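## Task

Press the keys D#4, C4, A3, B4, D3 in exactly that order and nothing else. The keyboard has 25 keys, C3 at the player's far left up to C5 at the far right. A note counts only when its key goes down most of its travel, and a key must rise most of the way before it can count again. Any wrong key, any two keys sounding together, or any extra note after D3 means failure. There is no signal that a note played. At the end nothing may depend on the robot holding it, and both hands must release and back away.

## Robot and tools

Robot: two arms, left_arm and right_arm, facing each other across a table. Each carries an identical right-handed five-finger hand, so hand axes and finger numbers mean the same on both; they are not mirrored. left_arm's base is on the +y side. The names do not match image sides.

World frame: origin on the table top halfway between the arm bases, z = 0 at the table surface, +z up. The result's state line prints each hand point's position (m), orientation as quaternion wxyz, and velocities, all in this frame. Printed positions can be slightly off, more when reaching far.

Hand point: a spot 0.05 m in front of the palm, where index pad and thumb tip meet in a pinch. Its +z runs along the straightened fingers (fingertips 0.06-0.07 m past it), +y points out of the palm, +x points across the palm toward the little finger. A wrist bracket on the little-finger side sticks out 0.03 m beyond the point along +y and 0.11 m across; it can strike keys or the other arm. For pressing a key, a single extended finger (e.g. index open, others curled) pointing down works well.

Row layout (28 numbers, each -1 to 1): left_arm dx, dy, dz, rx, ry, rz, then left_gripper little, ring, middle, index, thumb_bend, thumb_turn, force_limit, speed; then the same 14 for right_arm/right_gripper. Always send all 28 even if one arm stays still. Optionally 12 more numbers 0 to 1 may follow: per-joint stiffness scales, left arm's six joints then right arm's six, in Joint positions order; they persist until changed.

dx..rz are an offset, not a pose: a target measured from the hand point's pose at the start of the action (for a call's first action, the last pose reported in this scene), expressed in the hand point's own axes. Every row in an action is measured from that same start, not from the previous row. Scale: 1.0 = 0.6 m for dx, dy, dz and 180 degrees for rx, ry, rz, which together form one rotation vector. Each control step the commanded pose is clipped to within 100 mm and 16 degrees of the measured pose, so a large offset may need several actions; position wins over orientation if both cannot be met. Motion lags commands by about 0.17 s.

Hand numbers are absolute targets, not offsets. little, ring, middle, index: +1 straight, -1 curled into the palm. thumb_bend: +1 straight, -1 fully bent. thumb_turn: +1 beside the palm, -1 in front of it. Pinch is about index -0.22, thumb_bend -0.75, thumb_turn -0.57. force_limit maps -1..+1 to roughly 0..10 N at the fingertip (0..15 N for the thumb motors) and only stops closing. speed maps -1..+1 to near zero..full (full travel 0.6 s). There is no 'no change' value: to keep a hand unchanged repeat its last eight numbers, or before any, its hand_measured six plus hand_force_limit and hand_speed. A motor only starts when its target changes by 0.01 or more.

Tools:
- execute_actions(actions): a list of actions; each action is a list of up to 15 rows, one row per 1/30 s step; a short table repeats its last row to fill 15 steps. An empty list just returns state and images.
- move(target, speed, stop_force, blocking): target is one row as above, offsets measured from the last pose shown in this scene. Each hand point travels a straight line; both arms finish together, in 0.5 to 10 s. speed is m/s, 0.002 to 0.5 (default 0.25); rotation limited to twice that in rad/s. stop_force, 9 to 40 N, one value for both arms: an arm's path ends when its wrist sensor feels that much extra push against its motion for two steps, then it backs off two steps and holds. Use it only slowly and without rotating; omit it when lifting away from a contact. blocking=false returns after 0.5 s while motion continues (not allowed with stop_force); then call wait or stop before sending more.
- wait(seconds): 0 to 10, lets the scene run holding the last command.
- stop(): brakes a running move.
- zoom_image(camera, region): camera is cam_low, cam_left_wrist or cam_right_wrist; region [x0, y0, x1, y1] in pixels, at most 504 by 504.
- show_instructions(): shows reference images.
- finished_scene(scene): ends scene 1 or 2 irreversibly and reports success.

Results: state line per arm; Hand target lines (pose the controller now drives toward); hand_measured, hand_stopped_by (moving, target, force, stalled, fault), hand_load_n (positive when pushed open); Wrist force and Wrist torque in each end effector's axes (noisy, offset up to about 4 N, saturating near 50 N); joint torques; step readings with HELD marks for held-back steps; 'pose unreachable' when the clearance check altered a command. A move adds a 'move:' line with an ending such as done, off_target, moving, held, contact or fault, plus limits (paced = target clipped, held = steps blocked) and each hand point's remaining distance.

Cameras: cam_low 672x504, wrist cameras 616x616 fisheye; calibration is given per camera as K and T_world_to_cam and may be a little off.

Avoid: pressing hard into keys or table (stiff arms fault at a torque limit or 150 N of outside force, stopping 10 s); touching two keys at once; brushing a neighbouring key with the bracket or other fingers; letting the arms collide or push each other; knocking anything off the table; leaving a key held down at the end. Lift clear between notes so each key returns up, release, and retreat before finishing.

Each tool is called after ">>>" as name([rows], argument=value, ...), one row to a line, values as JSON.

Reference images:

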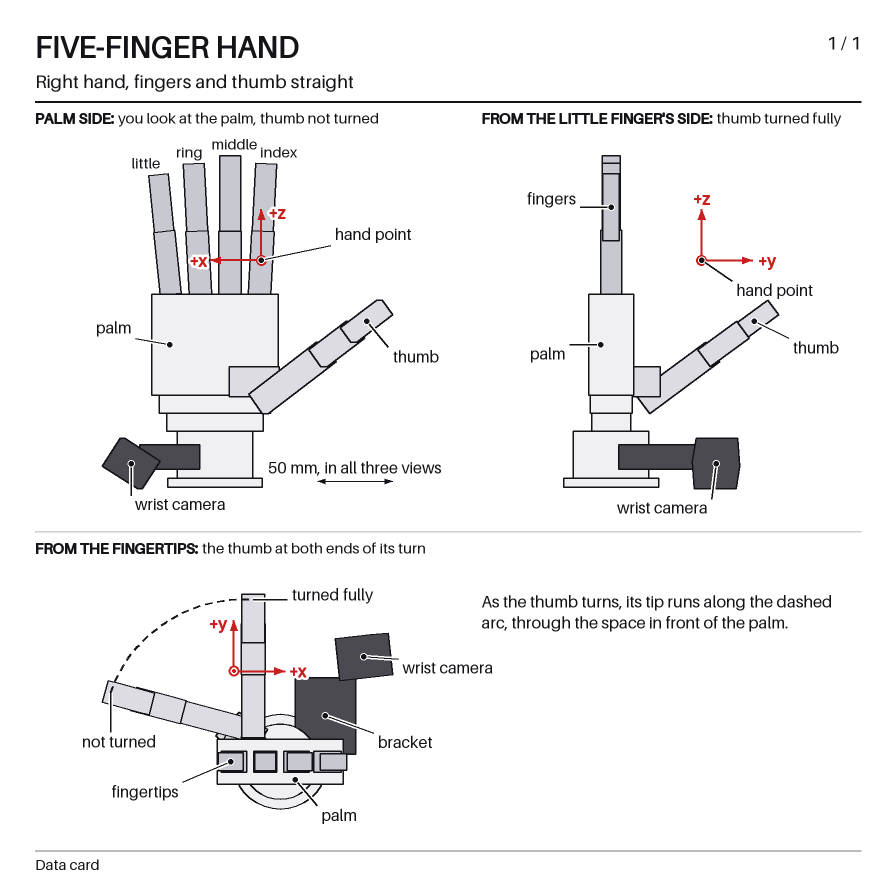

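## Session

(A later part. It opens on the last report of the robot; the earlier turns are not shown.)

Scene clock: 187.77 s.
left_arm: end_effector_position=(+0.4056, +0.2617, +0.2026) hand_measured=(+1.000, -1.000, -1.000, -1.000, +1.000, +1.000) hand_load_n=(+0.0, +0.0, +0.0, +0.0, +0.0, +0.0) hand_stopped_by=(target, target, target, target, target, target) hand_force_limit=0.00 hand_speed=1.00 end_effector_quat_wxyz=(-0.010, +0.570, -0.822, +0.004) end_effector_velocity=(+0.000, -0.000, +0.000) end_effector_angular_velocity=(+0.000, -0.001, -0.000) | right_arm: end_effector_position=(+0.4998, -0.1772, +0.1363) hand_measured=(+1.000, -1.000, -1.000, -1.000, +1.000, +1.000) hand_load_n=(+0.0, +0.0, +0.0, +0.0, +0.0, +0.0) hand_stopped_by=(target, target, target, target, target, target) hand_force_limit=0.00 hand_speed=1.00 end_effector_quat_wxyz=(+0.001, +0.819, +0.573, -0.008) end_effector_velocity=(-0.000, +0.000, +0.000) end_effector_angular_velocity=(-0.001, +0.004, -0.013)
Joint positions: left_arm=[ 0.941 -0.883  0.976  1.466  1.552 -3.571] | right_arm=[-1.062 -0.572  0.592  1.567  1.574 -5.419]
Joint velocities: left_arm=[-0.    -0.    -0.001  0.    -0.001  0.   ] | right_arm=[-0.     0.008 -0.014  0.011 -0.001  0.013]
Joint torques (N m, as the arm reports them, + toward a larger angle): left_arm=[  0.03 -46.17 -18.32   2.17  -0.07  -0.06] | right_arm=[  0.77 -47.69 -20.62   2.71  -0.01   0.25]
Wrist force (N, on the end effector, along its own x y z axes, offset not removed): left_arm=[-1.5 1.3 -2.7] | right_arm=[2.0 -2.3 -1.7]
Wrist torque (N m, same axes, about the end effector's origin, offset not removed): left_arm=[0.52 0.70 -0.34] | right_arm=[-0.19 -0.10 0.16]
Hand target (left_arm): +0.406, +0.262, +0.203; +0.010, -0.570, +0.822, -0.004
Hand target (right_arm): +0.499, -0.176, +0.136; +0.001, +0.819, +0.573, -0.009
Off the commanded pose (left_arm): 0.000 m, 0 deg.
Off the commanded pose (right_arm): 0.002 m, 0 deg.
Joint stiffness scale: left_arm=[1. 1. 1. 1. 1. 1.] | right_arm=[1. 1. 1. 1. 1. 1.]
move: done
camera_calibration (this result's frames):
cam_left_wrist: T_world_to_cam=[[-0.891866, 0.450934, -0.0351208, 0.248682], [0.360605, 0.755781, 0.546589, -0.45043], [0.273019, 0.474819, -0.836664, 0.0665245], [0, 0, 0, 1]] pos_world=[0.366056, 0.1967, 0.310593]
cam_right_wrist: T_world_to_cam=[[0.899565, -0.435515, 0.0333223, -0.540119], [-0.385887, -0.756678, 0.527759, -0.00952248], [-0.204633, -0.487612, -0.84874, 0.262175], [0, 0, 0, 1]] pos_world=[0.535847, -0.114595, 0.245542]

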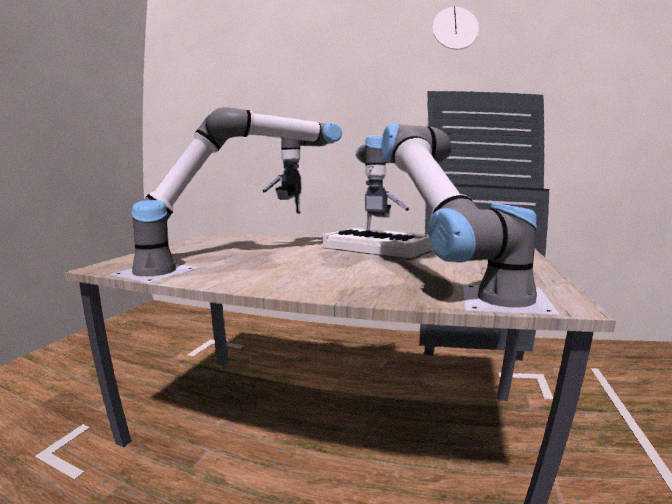

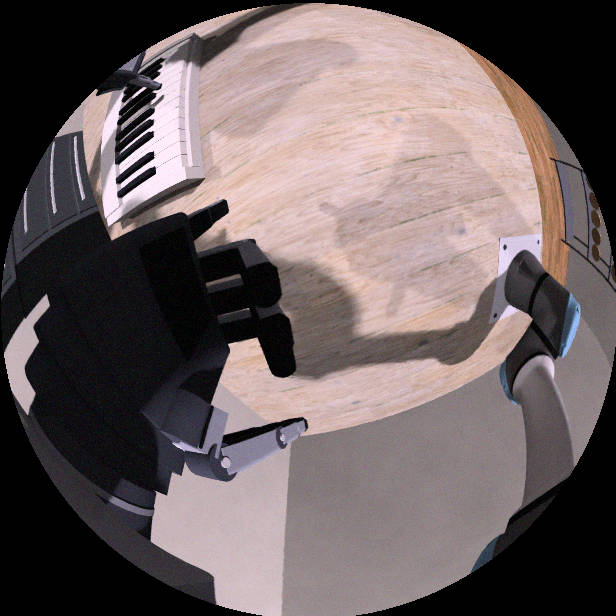

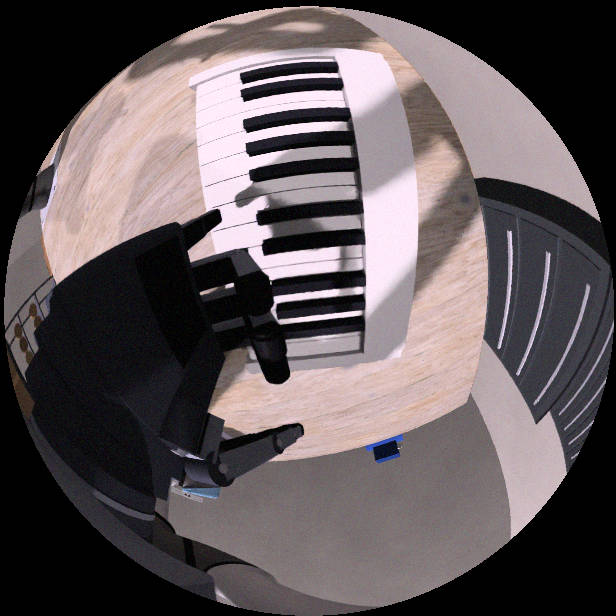

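>>> move(target=[0,0,0,0,0,0,1,-1,-1,-1,1,1,0,1,-0.005,0.015,0.02,0,0,0,1,-1,-1,-1,1,1,0,1], speed=0.04)

>>> zoom_image(camera="cam_right_wrist", region=[160, 130, 300, 270])

Scene clock: 200.90 s.
left_arm: end_effector_position=(+0.4056, +0.2617, +0.2026) hand_measured=(+1.000, -1.000, -1.000, -1.000, +1.000, +1.000) hand_load_n=(+0.0, +0.0, +0.0, +0.0, +0.0, +0.0) hand_stopped_by=(target, target, target, target, target, target) hand_force_limit=0.00 hand_speed=1.00 end_effector_quat_wxyz=(-0.010, +0.570, -0.822, +0.004) end_effector_velocity=(-0.000, -0.002, +0.000) end_effector_angular_velocity=(-0.003, -0.001, -0.002) | right_arm: end_effector_position=(+0.5064, -0.1819, +0.1265) hand_measured=(+1.000, -1.000, -1.000, -1.000, +1.000, +1.000) hand_load_n=(+0.0, +0.0, +0.0, +0.0, +0.0, +0.0) hand_stopped_by=(target, target, target, target, target, target) hand_force_limit=0.00 hand_speed=1.00 end_effector_quat_wxyz=(+0.001, +0.819, +0.574, -0.007) end_effector_velocity=(+0.002, +0.000, -0.001) end_effector_angular_velocity=(+0.001, -0.006, +0.004)
Joint positions: left_arm=[ 0.941 -0.883  0.976  1.466  1.552 -3.571] | right_arm=[-1.073 -0.566  0.604  1.546  1.574 -5.431]
Joint velocities: left_arm=[-0.002  0.    -0.002 -0.001  0.001  0.   ] | right_arm=[-0.001 -0.     0.001 -0.006  0.002 -0.004]
Joint torques (N m, as the arm reports them, + toward a larger angle): left_arm=[ -0.22 -45.64 -17.49   2.24  -0.18  -0.19] | right_arm=[ -2.41 -48.48 -16.95   1.88   0.19  -0.36]
Wrist force (N, on the end effector, along its own x y z axes, offset not removed): left_arm=[-0.3 -1.6 1.2] | right_arm=[3.2 -1.1 0.3]
Wrist torque (N m, same axes, about the end effector's origin, offset not removed): left_arm=[-0.16 0.32 -0.30] | right_arm=[0.05 -0.46 0.24]
Hand target (left_arm): +0.406, +0.262, +0.203; +0.010, -0.570, +0.822, -0.004
Hand target (right_arm): +0.507, -0.183, +0.124; +0.001, +0.819, +0.573, -0.008
Off the commanded pose (left_arm): 0.000 m, 0 deg.
Off the commanded pose (right_arm): 0.003 m, 0 deg.
Joint stiffness scale: left_arm=[1. 1. 1. 1. 1. 1.] | right_arm=[1. 1. 1. 1. 1. 1.]
move: done
camera_calibration (this result's frames):
cam_left_wrist: T_world_to_cam=[[-0.891866, 0.450934, -0.0351209, 0.248682], [0.360604, 0.755781, 0.546589, -0.45043], [0.273019, 0.474819, -0.836664, 0.0665243], [0, 0, 0, 1]] pos_world=[0.366056, 0.1967, 0.310593]
cam_right_wrist: T_world_to_cam=[[0.899978, -0.434549, 0.0347356, -0.548008], [-0.386237, -0.757896, 0.525751, -0.00509824], [-0.202139, -0.486581, -0.849929, 0.251925], [0, 0, 0, 1]] pos_world=[0.54215, -0.119418, 0.235834]

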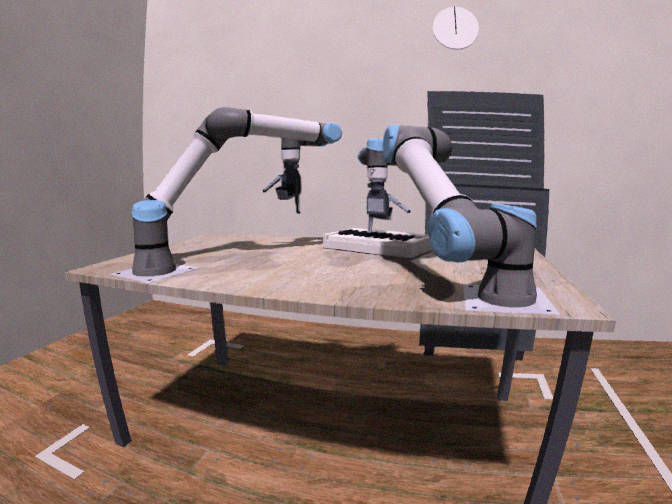

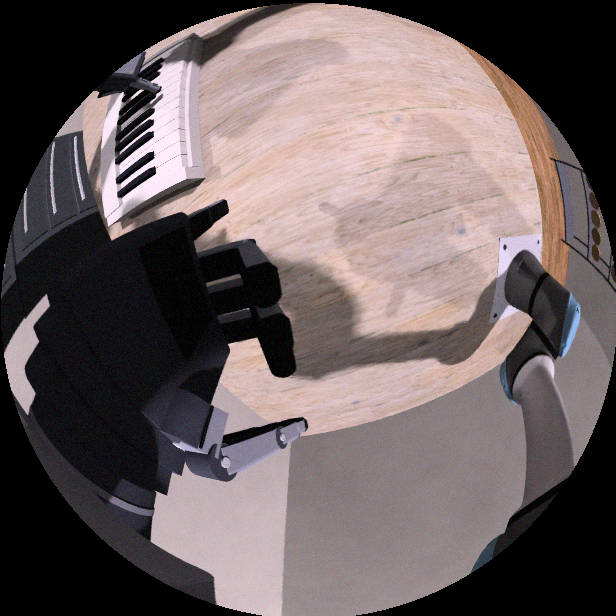

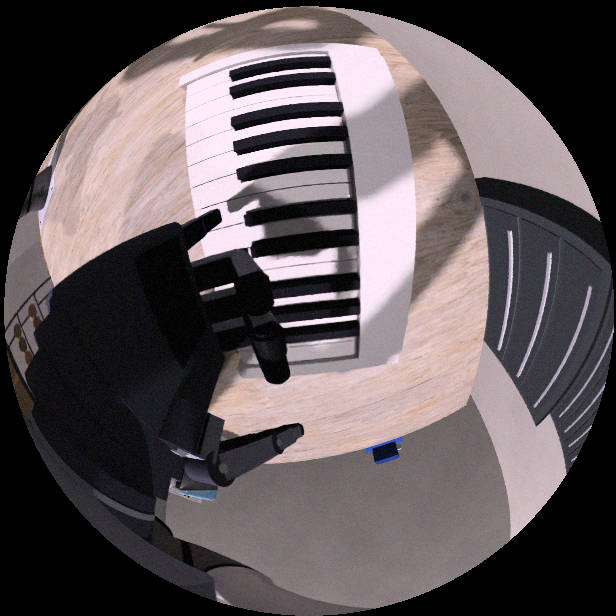

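Region (160, 130, 300, 270) of cam_right_wrist's 616x616 image, scaled by 3.600, with more detail than that image has.

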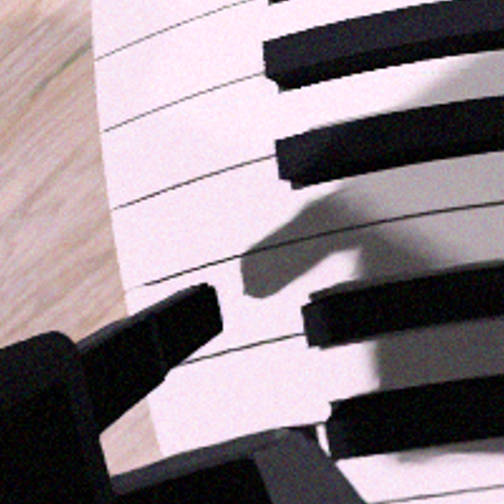

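Centered. Press.

>>> move(target=[0,0,0,0,0,0,1,-1,-1,-1,1,1,0,1,-0.002,0,0.055,0,0,0,1,-1,-1,-1,1,1,0,1], speed=0.015, stop_force=9)

>>> zoom_image(camera="cam_right_wrist", region=[160, 130, 300, 270])

>>> zoom_image(camera="cam_left_wrist", region=[100, 40, 200, 140])

Scene clock: 220.73 s.
left_arm: end_effector_position=(+0.4056, +0.2617, +0.2026) hand_measured=(+1.000, -1.000, -1.000, -1.000, +1.000, +1.000) hand_load_n=(+0.0, +0.0, +0.0, +0.0, +0.0, +0.0) hand_stopped_by=(target, target, target, target, target, target) hand_force_limit=0.00 hand_speed=1.00 end_effector_quat_wxyz=(-0.010, +0.570, -0.822, +0.004) end_effector_velocity=(+0.000, +0.000, -0.000) end_effector_angular_velocity=(+0.000, -0.000, +0.001) | right_arm: end_effector_position=(+0.5057, -0.1822, +0.1021) hand_measured=(+1.000, -1.000, -1.000, -1.000, +1.000, +1.000) hand_load_n=(+0.0, +0.0, +0.0, +0.0, +0.0, +0.0) hand_stopped_by=(target, target, target, target, target, target) hand_force_limit=0.00 hand_speed=1.00 end_effector_quat_wxyz=(+0.001, +0.819, +0.574, -0.004) end_effector_velocity=(-0.001, +0.000, +0.001) end_effector_angular_velocity=(+0.001, +0.004, +0.000)
Joint positions: left_arm=[ 0.941 -0.883  0.976  1.466  1.552 -3.571] | right_arm=[-1.073 -0.568  0.669  1.477  1.574 -5.432]
Joint velocities: left_arm=[ 0.001  0.     0.    -0.    -0.    -0.   ] | right_arm=[ 0.     0.    -0.003  0.006 -0.003 -0.   ]
Joint torques (N m, as the arm reports them, + toward a larger angle): left_arm=[  0.   -45.67 -17.98   2.23  -0.12  -0.15] | right_arm=[  0.24 -47.48 -19.83   2.03   0.07  -0.21]
Wrist force (N, on the end effector, along its own x y z axes, offset not removed): left_arm=[0.5 -1.2 0.1] | right_arm=[1.7 -0.9 -7.5]
Wrist torque (N m, same axes, about the end effector's origin, offset not removed): left_arm=[-0.16 0.17 -0.46] | right_arm=[0.75 0.28 -0.02]
Hand target (left_arm): +0.406, +0.262, +0.203; +0.010, -0.570, +0.822, -0.004
Hand target (right_arm): +0.506, -0.182, +0.102; +0.001, +0.819, +0.574, -0.004
Off the commanded pose (left_arm): 0.000 m, 0 deg.
Off the commanded pose (right_arm): 0.009 m, 0 deg.
Joint stiffness scale: left_arm=[1. 1. 1. 1. 1. 1.] | right_arm=[1. 1. 1. 1. 1. 1.]
move: contact (right_arm)
camera_calibration (this result's frames):
cam_left_wrist: T_world_to_cam=[[-0.891866, 0.450934, -0.0351207, 0.248682], [0.360605, 0.755781, 0.546589, -0.45043], [0.273019, 0.474819, -0.836664, 0.0665243], [0, 0, 0, 1]] pos_world=[0.366056, 0.1967, 0.310593]
cam_right_wrist: T_world_to_cam=[[0.900177, -0.433881, 0.0377902, -0.546951], [-0.388101, -0.759761, 0.52167, 0.00822472], [-0.197631, -0.484262, -0.85231, 0.22932], [0, 0, 0, 1]] pos_world=[0.540866, -0.120012, 0.21183]

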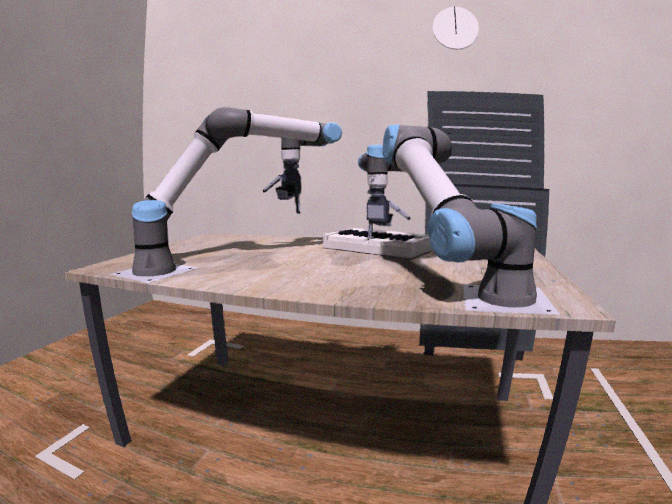

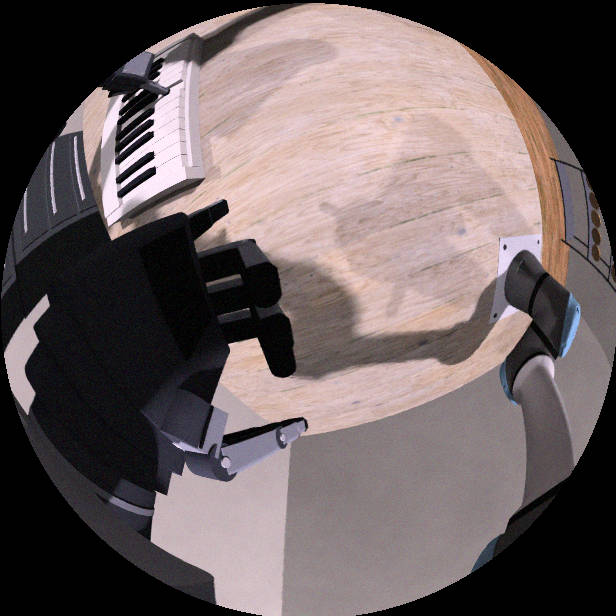

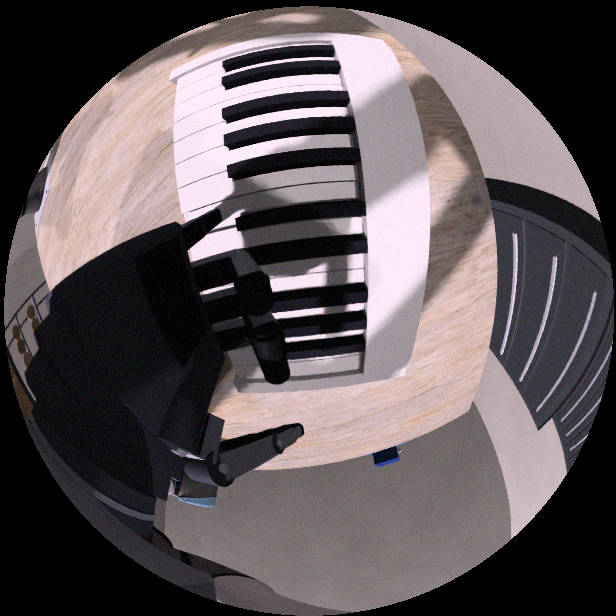

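Region (160, 130, 300, 270) of cam_right_wrist's 616x616 image, scaled by 3.600, with more detail than that image has.

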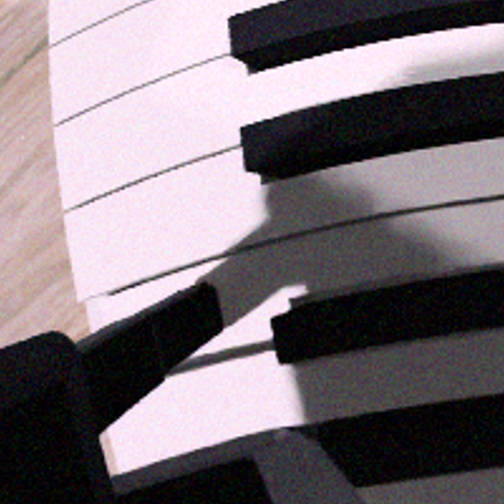

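Region (100, 40, 200, 140) of cam_left_wrist's 616x616 image, scaled by 5.040, with more detail than that image has.

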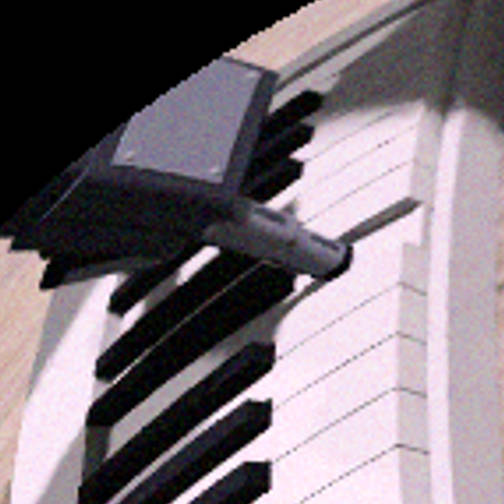

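>>> move(target=[0,0,0,0,0,0,1,-1,-1,-1,1,1,0,1,0,0,-0.038,0,0,0,1,-1,-1,-1,1,1,0,1], speed=0.06)

>>> move(target=[0,0,0,0,0,0,1,-1,-1,-1,1,1,0,1,0.061,-0.015,0.025,0,0.0667,0,1,-1,-1,-1,1,1,0,1], speed=0.1)

>>> zoom_image(camera="cam_right_wrist", region=[160, 130, 300, 270])

>>> zoom_image(camera="cam_left_wrist", region=[100, 40, 200, 140])

Scene clock: 235.40 s.
left_arm: end_effector_position=(+0.4056, +0.2617, +0.2026) hand_measured=(+1.000, -1.000, -1.000, -1.000, +1.000, +1.000) hand_load_n=(+0.0, +0.0, +0.0, +0.0, +0.0, +0.0) hand_stopped_by=(target, target, target, target, target, target) hand_force_limit=0.00 hand_speed=1.00 end_effector_quat_wxyz=(-0.010, +0.570, -0.822, +0.004) end_effector_velocity=(+0.000, +0.001, +0.000) end_effector_angular_velocity=(+0.001, -0.000, +0.001) | right_arm: end_effector_position=(+0.5056, -0.1823, +0.1232) hand_measured=(+1.000, -1.000, -1.000, -1.000, +1.000, +1.000) hand_load_n=(+0.0, +0.0, +0.0, +0.0, +0.0, +0.0) hand_stopped_by=(target, target, target, target, target, target) hand_force_limit=0.00 hand_speed=1.00 end_effector_quat_wxyz=(+0.001, +0.819, +0.574, -0.005) end_effector_velocity=(-0.001, -0.001, +0.003) end_effector_angular_velocity=(-0.004, +0.003, -0.000)
Joint positions: left_arm=[ 0.941 -0.883  0.976  1.466  1.552 -3.571] | right_arm=[-1.073 -0.573  0.625  1.528  1.574 -5.432]
Joint velocities: left_arm=[ 0.001 -0.    -0.     0.    -0.001 -0.   ] | right_arm=[-0.     0.    -0.005  0.01   0.002  0.   ]
Joint torques (N m, as the arm reports them, + toward a larger angle): left_arm=[  0.37 -46.36 -17.33   2.3   -0.07  -0.1 ] | right_arm=[ -0.74 -49.89 -20.73   2.7    0.04   0.04]
Wrist force (N, on the end effector, along its own x y z axes, offset not removed): left_arm=[0.0 1.6 1.0] | right_arm=[0.4 -1.4 -2.4]
Wrist torque (N m, same axes, about the end effector's origin, offset not removed): left_arm=[0.12 0.19 -0.19] | right_arm=[0.04 0.07 0.14]
Hand target (left_arm): +0.406, +0.262, +0.203; +0.010, -0.570, +0.822, -0.004
Hand target (right_arm): +0.506, -0.182, +0.125; +0.001, +0.819, +0.574, -0.004
Off the commanded pose (left_arm): 0.000 m, 0 deg.
Off the commanded pose (right_arm): 0.002 m, 0 deg.
Joint stiffness scale: left_arm=[1. 1. 1. 1. 1. 1.] | right_arm=[1. 1. 1. 1. 1. 1.]
move: done
camera_calibration (this result's frames):
cam_left_wrist: T_world_to_cam=[[-0.891866, 0.450934, -0.0351209, 0.248682], [0.360604, 0.755781, 0.546589, -0.45043], [0.273019, 0.474819, -0.836664, 0.0665244], [0, 0, 0, 1]] pos_world=[0.366056, 0.1967, 0.310593]
cam_right_wrist: T_world_to_cam=[[0.900239, -0.433847, 0.0366992, -0.547571], [-0.38724, -0.759287, 0.523, -0.00334523], [-0.199037, -0.485036, -0.851542, 0.247683], [0, 0, 0, 1]] pos_world=[0.540947, -0.119967, 0.232757]

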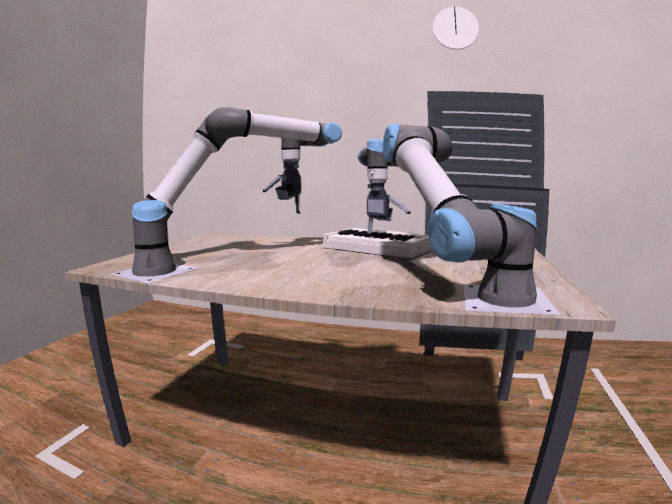

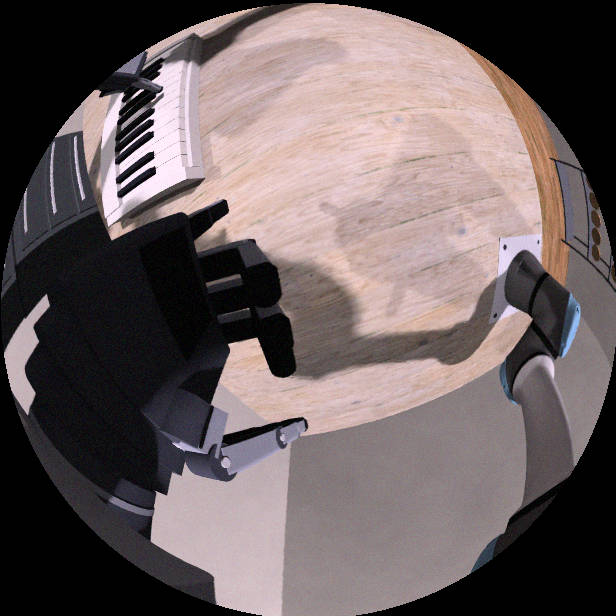

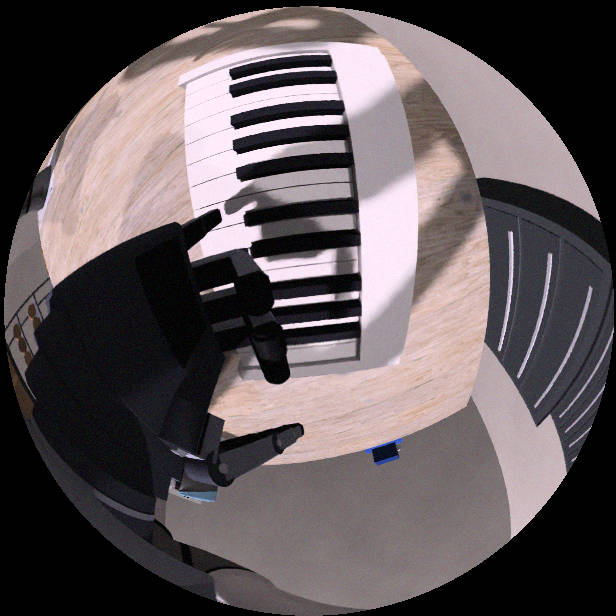

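Scene clock: 236.97 s.
left_arm: end_effector_position=(+0.4056, +0.2617, +0.2026) hand_measured=(+1.000, -1.000, -1.000, -1.000, +1.000, +1.000) hand_load_n=(+0.0, +0.0, +0.0, +0.0, +0.0, +0.0) hand_stopped_by=(target, target, target, target, target, target) hand_force_limit=0.00 hand_speed=1.00 end_effector_quat_wxyz=(-0.010, +0.570, -0.822, +0.004) end_effector_velocity=(+0.001, +0.001, +0.000) end_effector_angular_velocity=(-0.000, -0.001, +0.001) | right_arm: end_effector_position=(+0.5088, -0.1439, +0.1073) hand_measured=(+1.000, -1.000, -1.000, -1.000, +1.000, +1.000) hand_load_n=(+0.0, +0.0, +0.0, +0.0, +0.0, +0.0) hand_stopped_by=(target, target, target, target, target, target) hand_force_limit=0.00 hand_speed=1.00 end_effector_quat_wxyz=(-0.058, +0.814, +0.572, +0.079) end_effector_velocity=(+0.001, +0.002, -0.002) end_effector_angular_velocity=(+0.012, -0.007, -0.000)
Joint positions: left_arm=[ 0.941 -0.883  0.976  1.466  1.552 -3.571] | right_arm=[-1.077 -0.644  0.758  1.312  1.437 -5.429]
Joint velocities: left_arm=[ 0.001 -0.    -0.001  0.001 -0.    -0.   ] | right_arm=[-0.001 -0.004  0.009 -0.017 -0.007  0.001]
Joint torques (N m, as the arm reports them, + toward a larger angle): left_arm=[  0.28 -45.96 -18.27   2.21  -0.03  -0.22] | right_arm=[ -2.68 -50.3  -18.18   1.92  -0.45   0.2 ]
Wrist force (N, on the end effector, along its own x y z axes, offset not removed): left_arm=[0.0 -0.2 1.0] | right_arm=[3.1 -3.5 0.9]
Wrist torque (N m, same axes, about the end effector's origin, offset not removed): left_arm=[-0.24 0.25 -0.12] | right_arm=[-0.37 -0.33 0.19]
Hand target (left_arm): +0.406, +0.262, +0.203; +0.010, -0.570, +0.822, -0.004
Hand target (right_arm): +0.510, -0.145, +0.108; -0.059, +0.815, +0.571, +0.081
Off the commanded pose (left_arm): 0.000 m, 0 deg.
Off the commanded pose (right_arm): 0.001 m, 0 deg.
Joint stiffness scale: left_arm=[1. 1. 1. 1. 1. 1.] | right_arm=[1. 1. 1. 1. 1. 1.]
move: done
camera_calibration (this result's frames):
cam_left_wrist: T_world_to_cam=[[-0.891866, 0.450934, -0.035121, 0.248682], [0.360604, 0.755781, 0.546589, -0.45043], [0.27302, 0.474819, -0.836664, 0.0665243], [0, 0, 0, 1]] pos_world=[0.366056, 0.1967, 0.310593]
cam_right_wrist: T_world_to_cam=[[0.899321, -0.437043, 0.0146725, -0.530831], [-0.415734, -0.844106, 0.3386, 0.0573975], [-0.135597, -0.31061, -0.940816, 0.255789], [0, 0, 0, 1]] pos_world=[0.535934, -0.104095, 0.229004]

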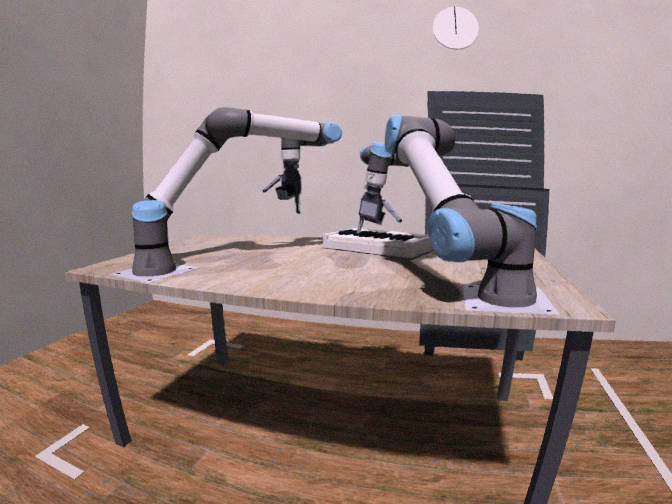

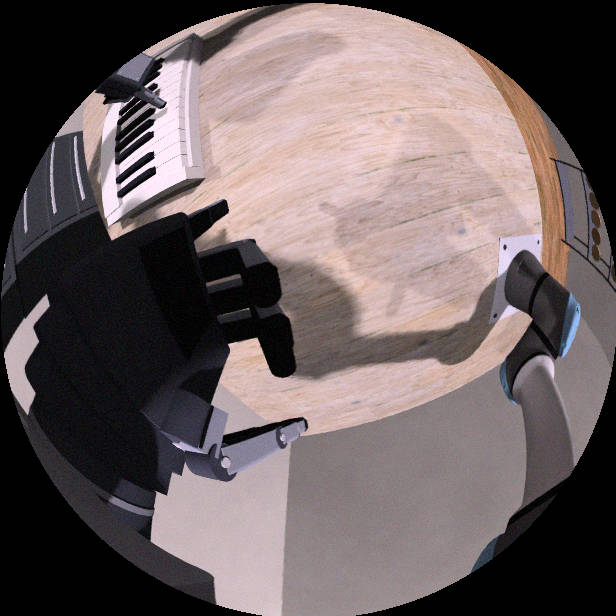

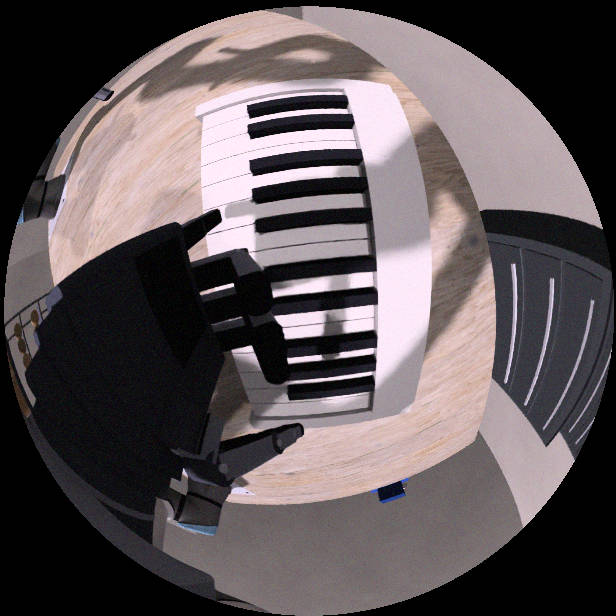

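Region (160, 130, 300, 270) of cam_right_wrist's 616x616 image, scaled by 3.600, with more detail than that image has.

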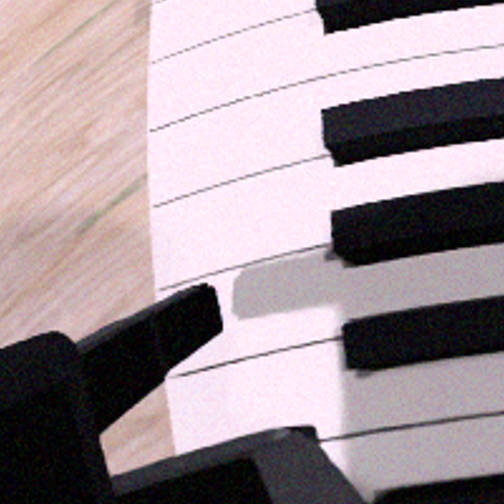

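Region (100, 40, 200, 140) of cam_left_wrist's 616x616 image, scaled by 5.040, with more detail than that image has.

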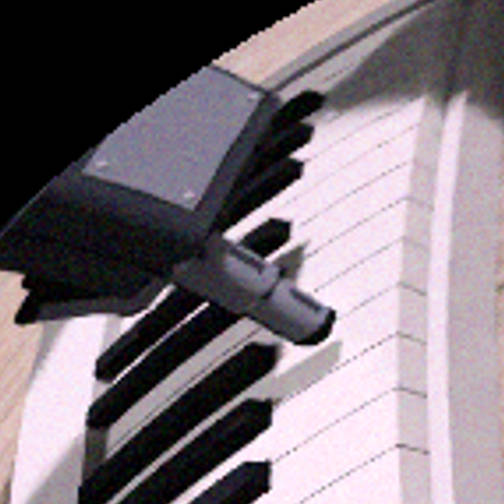

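>>> move(target=[0,0,0,0,0,0,1,-1,-1,-1,1,1,0,1,-0.0107,0,0.054,0,0,0,1,-1,-1,-1,1,1,0,1], speed=0.018, stop_force=9)

>>> zoom_image(camera="cam_right_wrist", region=[160, 130, 300, 270])

>>> zoom_image(camera="cam_left_wrist", region=[100, 40, 200, 140])

Scene clock: 249.90 s.
left_arm: end_effector_position=(+0.4056, +0.2617, +0.2026) hand_measured=(+1.000, -1.000, -1.000, -1.000, +1.000, +1.000) hand_load_n=(+0.0, +0.0, +0.0, +0.0, +0.0, +0.0) hand_stopped_by=(target, target, target, target, target, target) hand_force_limit=0.00 hand_speed=1.00 end_effector_quat_wxyz=(-0.010, +0.570, -0.822, +0.004) end_effector_velocity=(+0.000, +0.001, -0.000) end_effector_angular_velocity=(+0.002, +0.001, +0.001) | right_arm: end_effector_position=(+0.5092, -0.1434, +0.0871) hand_measured=(+1.000, -1.000, -1.000, -1.000, +1.000, +1.000) hand_load_n=(+0.0, +0.0, +0.0, +0.0, +0.0, +0.0) hand_stopped_by=(target, target, target, target, target, target) hand_force_limit=0.00 hand_speed=1.00 end_effector_quat_wxyz=(-0.059, +0.814, +0.572, +0.083) end_effector_velocity=(-0.001, -0.001, +0.000) end_effector_angular_velocity=(-0.004, +0.006, -0.001)
Joint positions: left_arm=[ 0.941 -0.883  0.976  1.466  1.552 -3.571] | right_arm=[-1.077 -0.639  0.799  1.259  1.436 -5.428]
Joint velocities: left_arm=[ 0.001  0.     0.001  0.    -0.001 -0.   ] | right_arm=[-0.001 -0.    -0.     0.007  0.001  0.   ]
Joint torques (N m, as the arm reports them, + toward a larger angle): left_arm=[  0.27 -46.74 -17.77   2.41  -0.02  -0.07] | right_arm=[ -0.23 -46.1  -19.17   1.36   0.14   0.05]
Wrist force (N, on the end effector, along its own x y z axes, offset not removed): left_arm=[-0.6 2.0 -1.4] | right_arm=[1.9 -3.7 -7.1]
Wrist torque (N m, same axes, about the end effector's origin, offset not removed): left_arm=[0.25 0.48 -0.23] | right_arm=[0.41 0.28 0.23]
Hand target (left_arm): +0.406, +0.262, +0.203; +0.010, -0.570, +0.822, -0.004
Hand target (right_arm): +0.509, -0.143, +0.087; -0.058, +0.814, +0.572, +0.082
Off the commanded pose (left_arm): 0.000 m, 0 deg.
Off the commanded pose (right_arm): 0.013 m, 0 deg.
Joint stiffness scale: left_arm=[1. 1. 1. 1. 1. 1.] | right_arm=[1. 1. 1. 1. 1. 1.]
move: contact (right_arm)
camera_calibration (this result's frames):
cam_left_wrist: T_world_to_cam=[[-0.891866, 0.450934, -0.0351208, 0.248682], [0.360605, 0.755781, 0.546589, -0.45043], [0.273019, 0.474819, -0.836664, 0.0665244], [0, 0, 0, 1]] pos_world=[0.366056, 0.1967, 0.310593]
cam_right_wrist: T_world_to_cam=[[0.899255, -0.43708, 0.0173616, -0.530864], [-0.417381, -0.845497, 0.333059, 0.0659594], [-0.130894, -0.306752, -0.942746, 0.235338], [0, 0, 0, 1]] pos_world=[0.535717, -0.104071, 0.209113]

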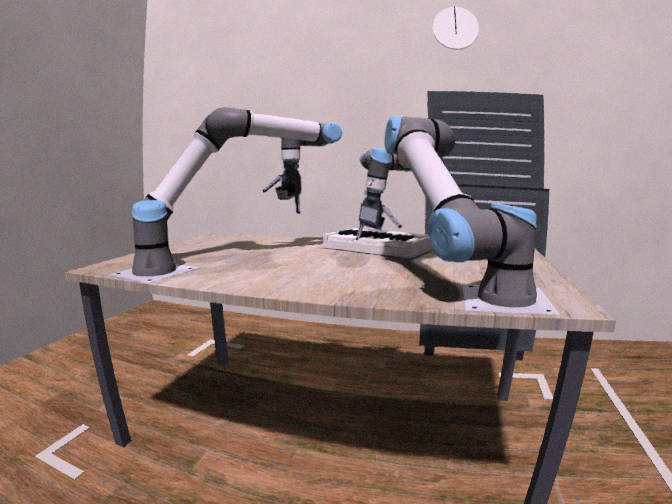

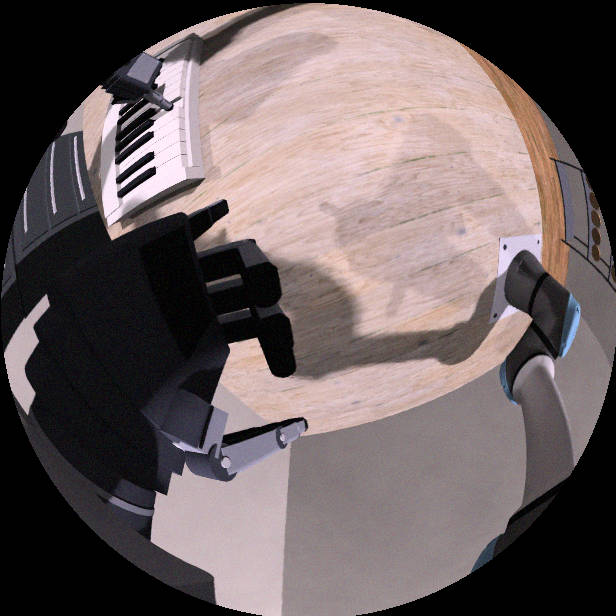

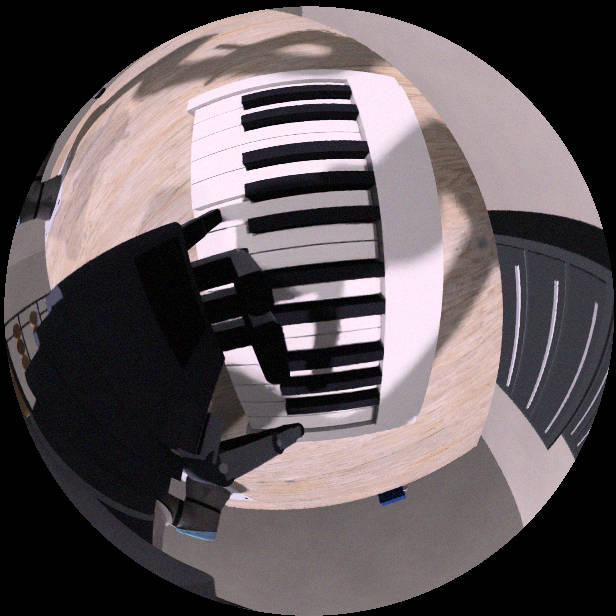

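Region (160, 130, 300, 270) of cam_right_wrist's 616x616 image, scaled by 3.600, with more detail than that image has.

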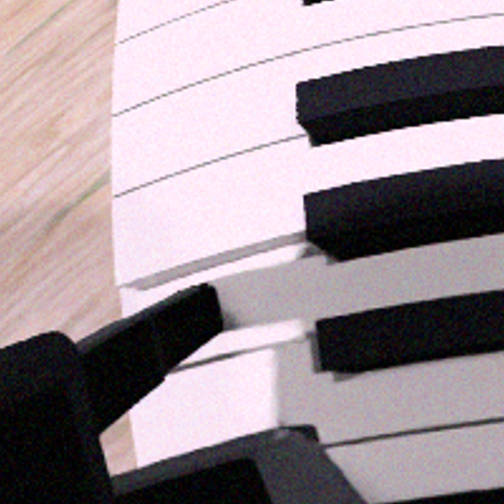

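Region (100, 40, 200, 140) of cam_left_wrist's 616x616 image, scaled by 5.040, with more detail than that image has.

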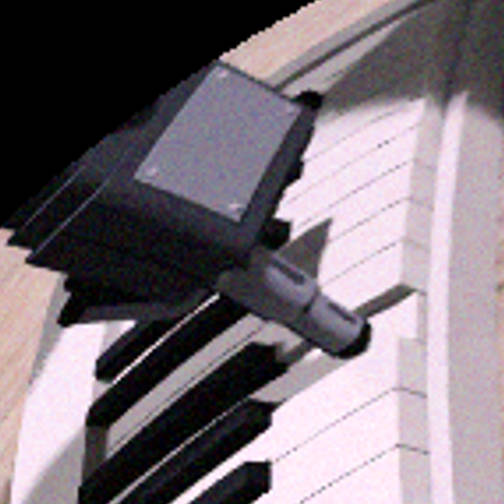

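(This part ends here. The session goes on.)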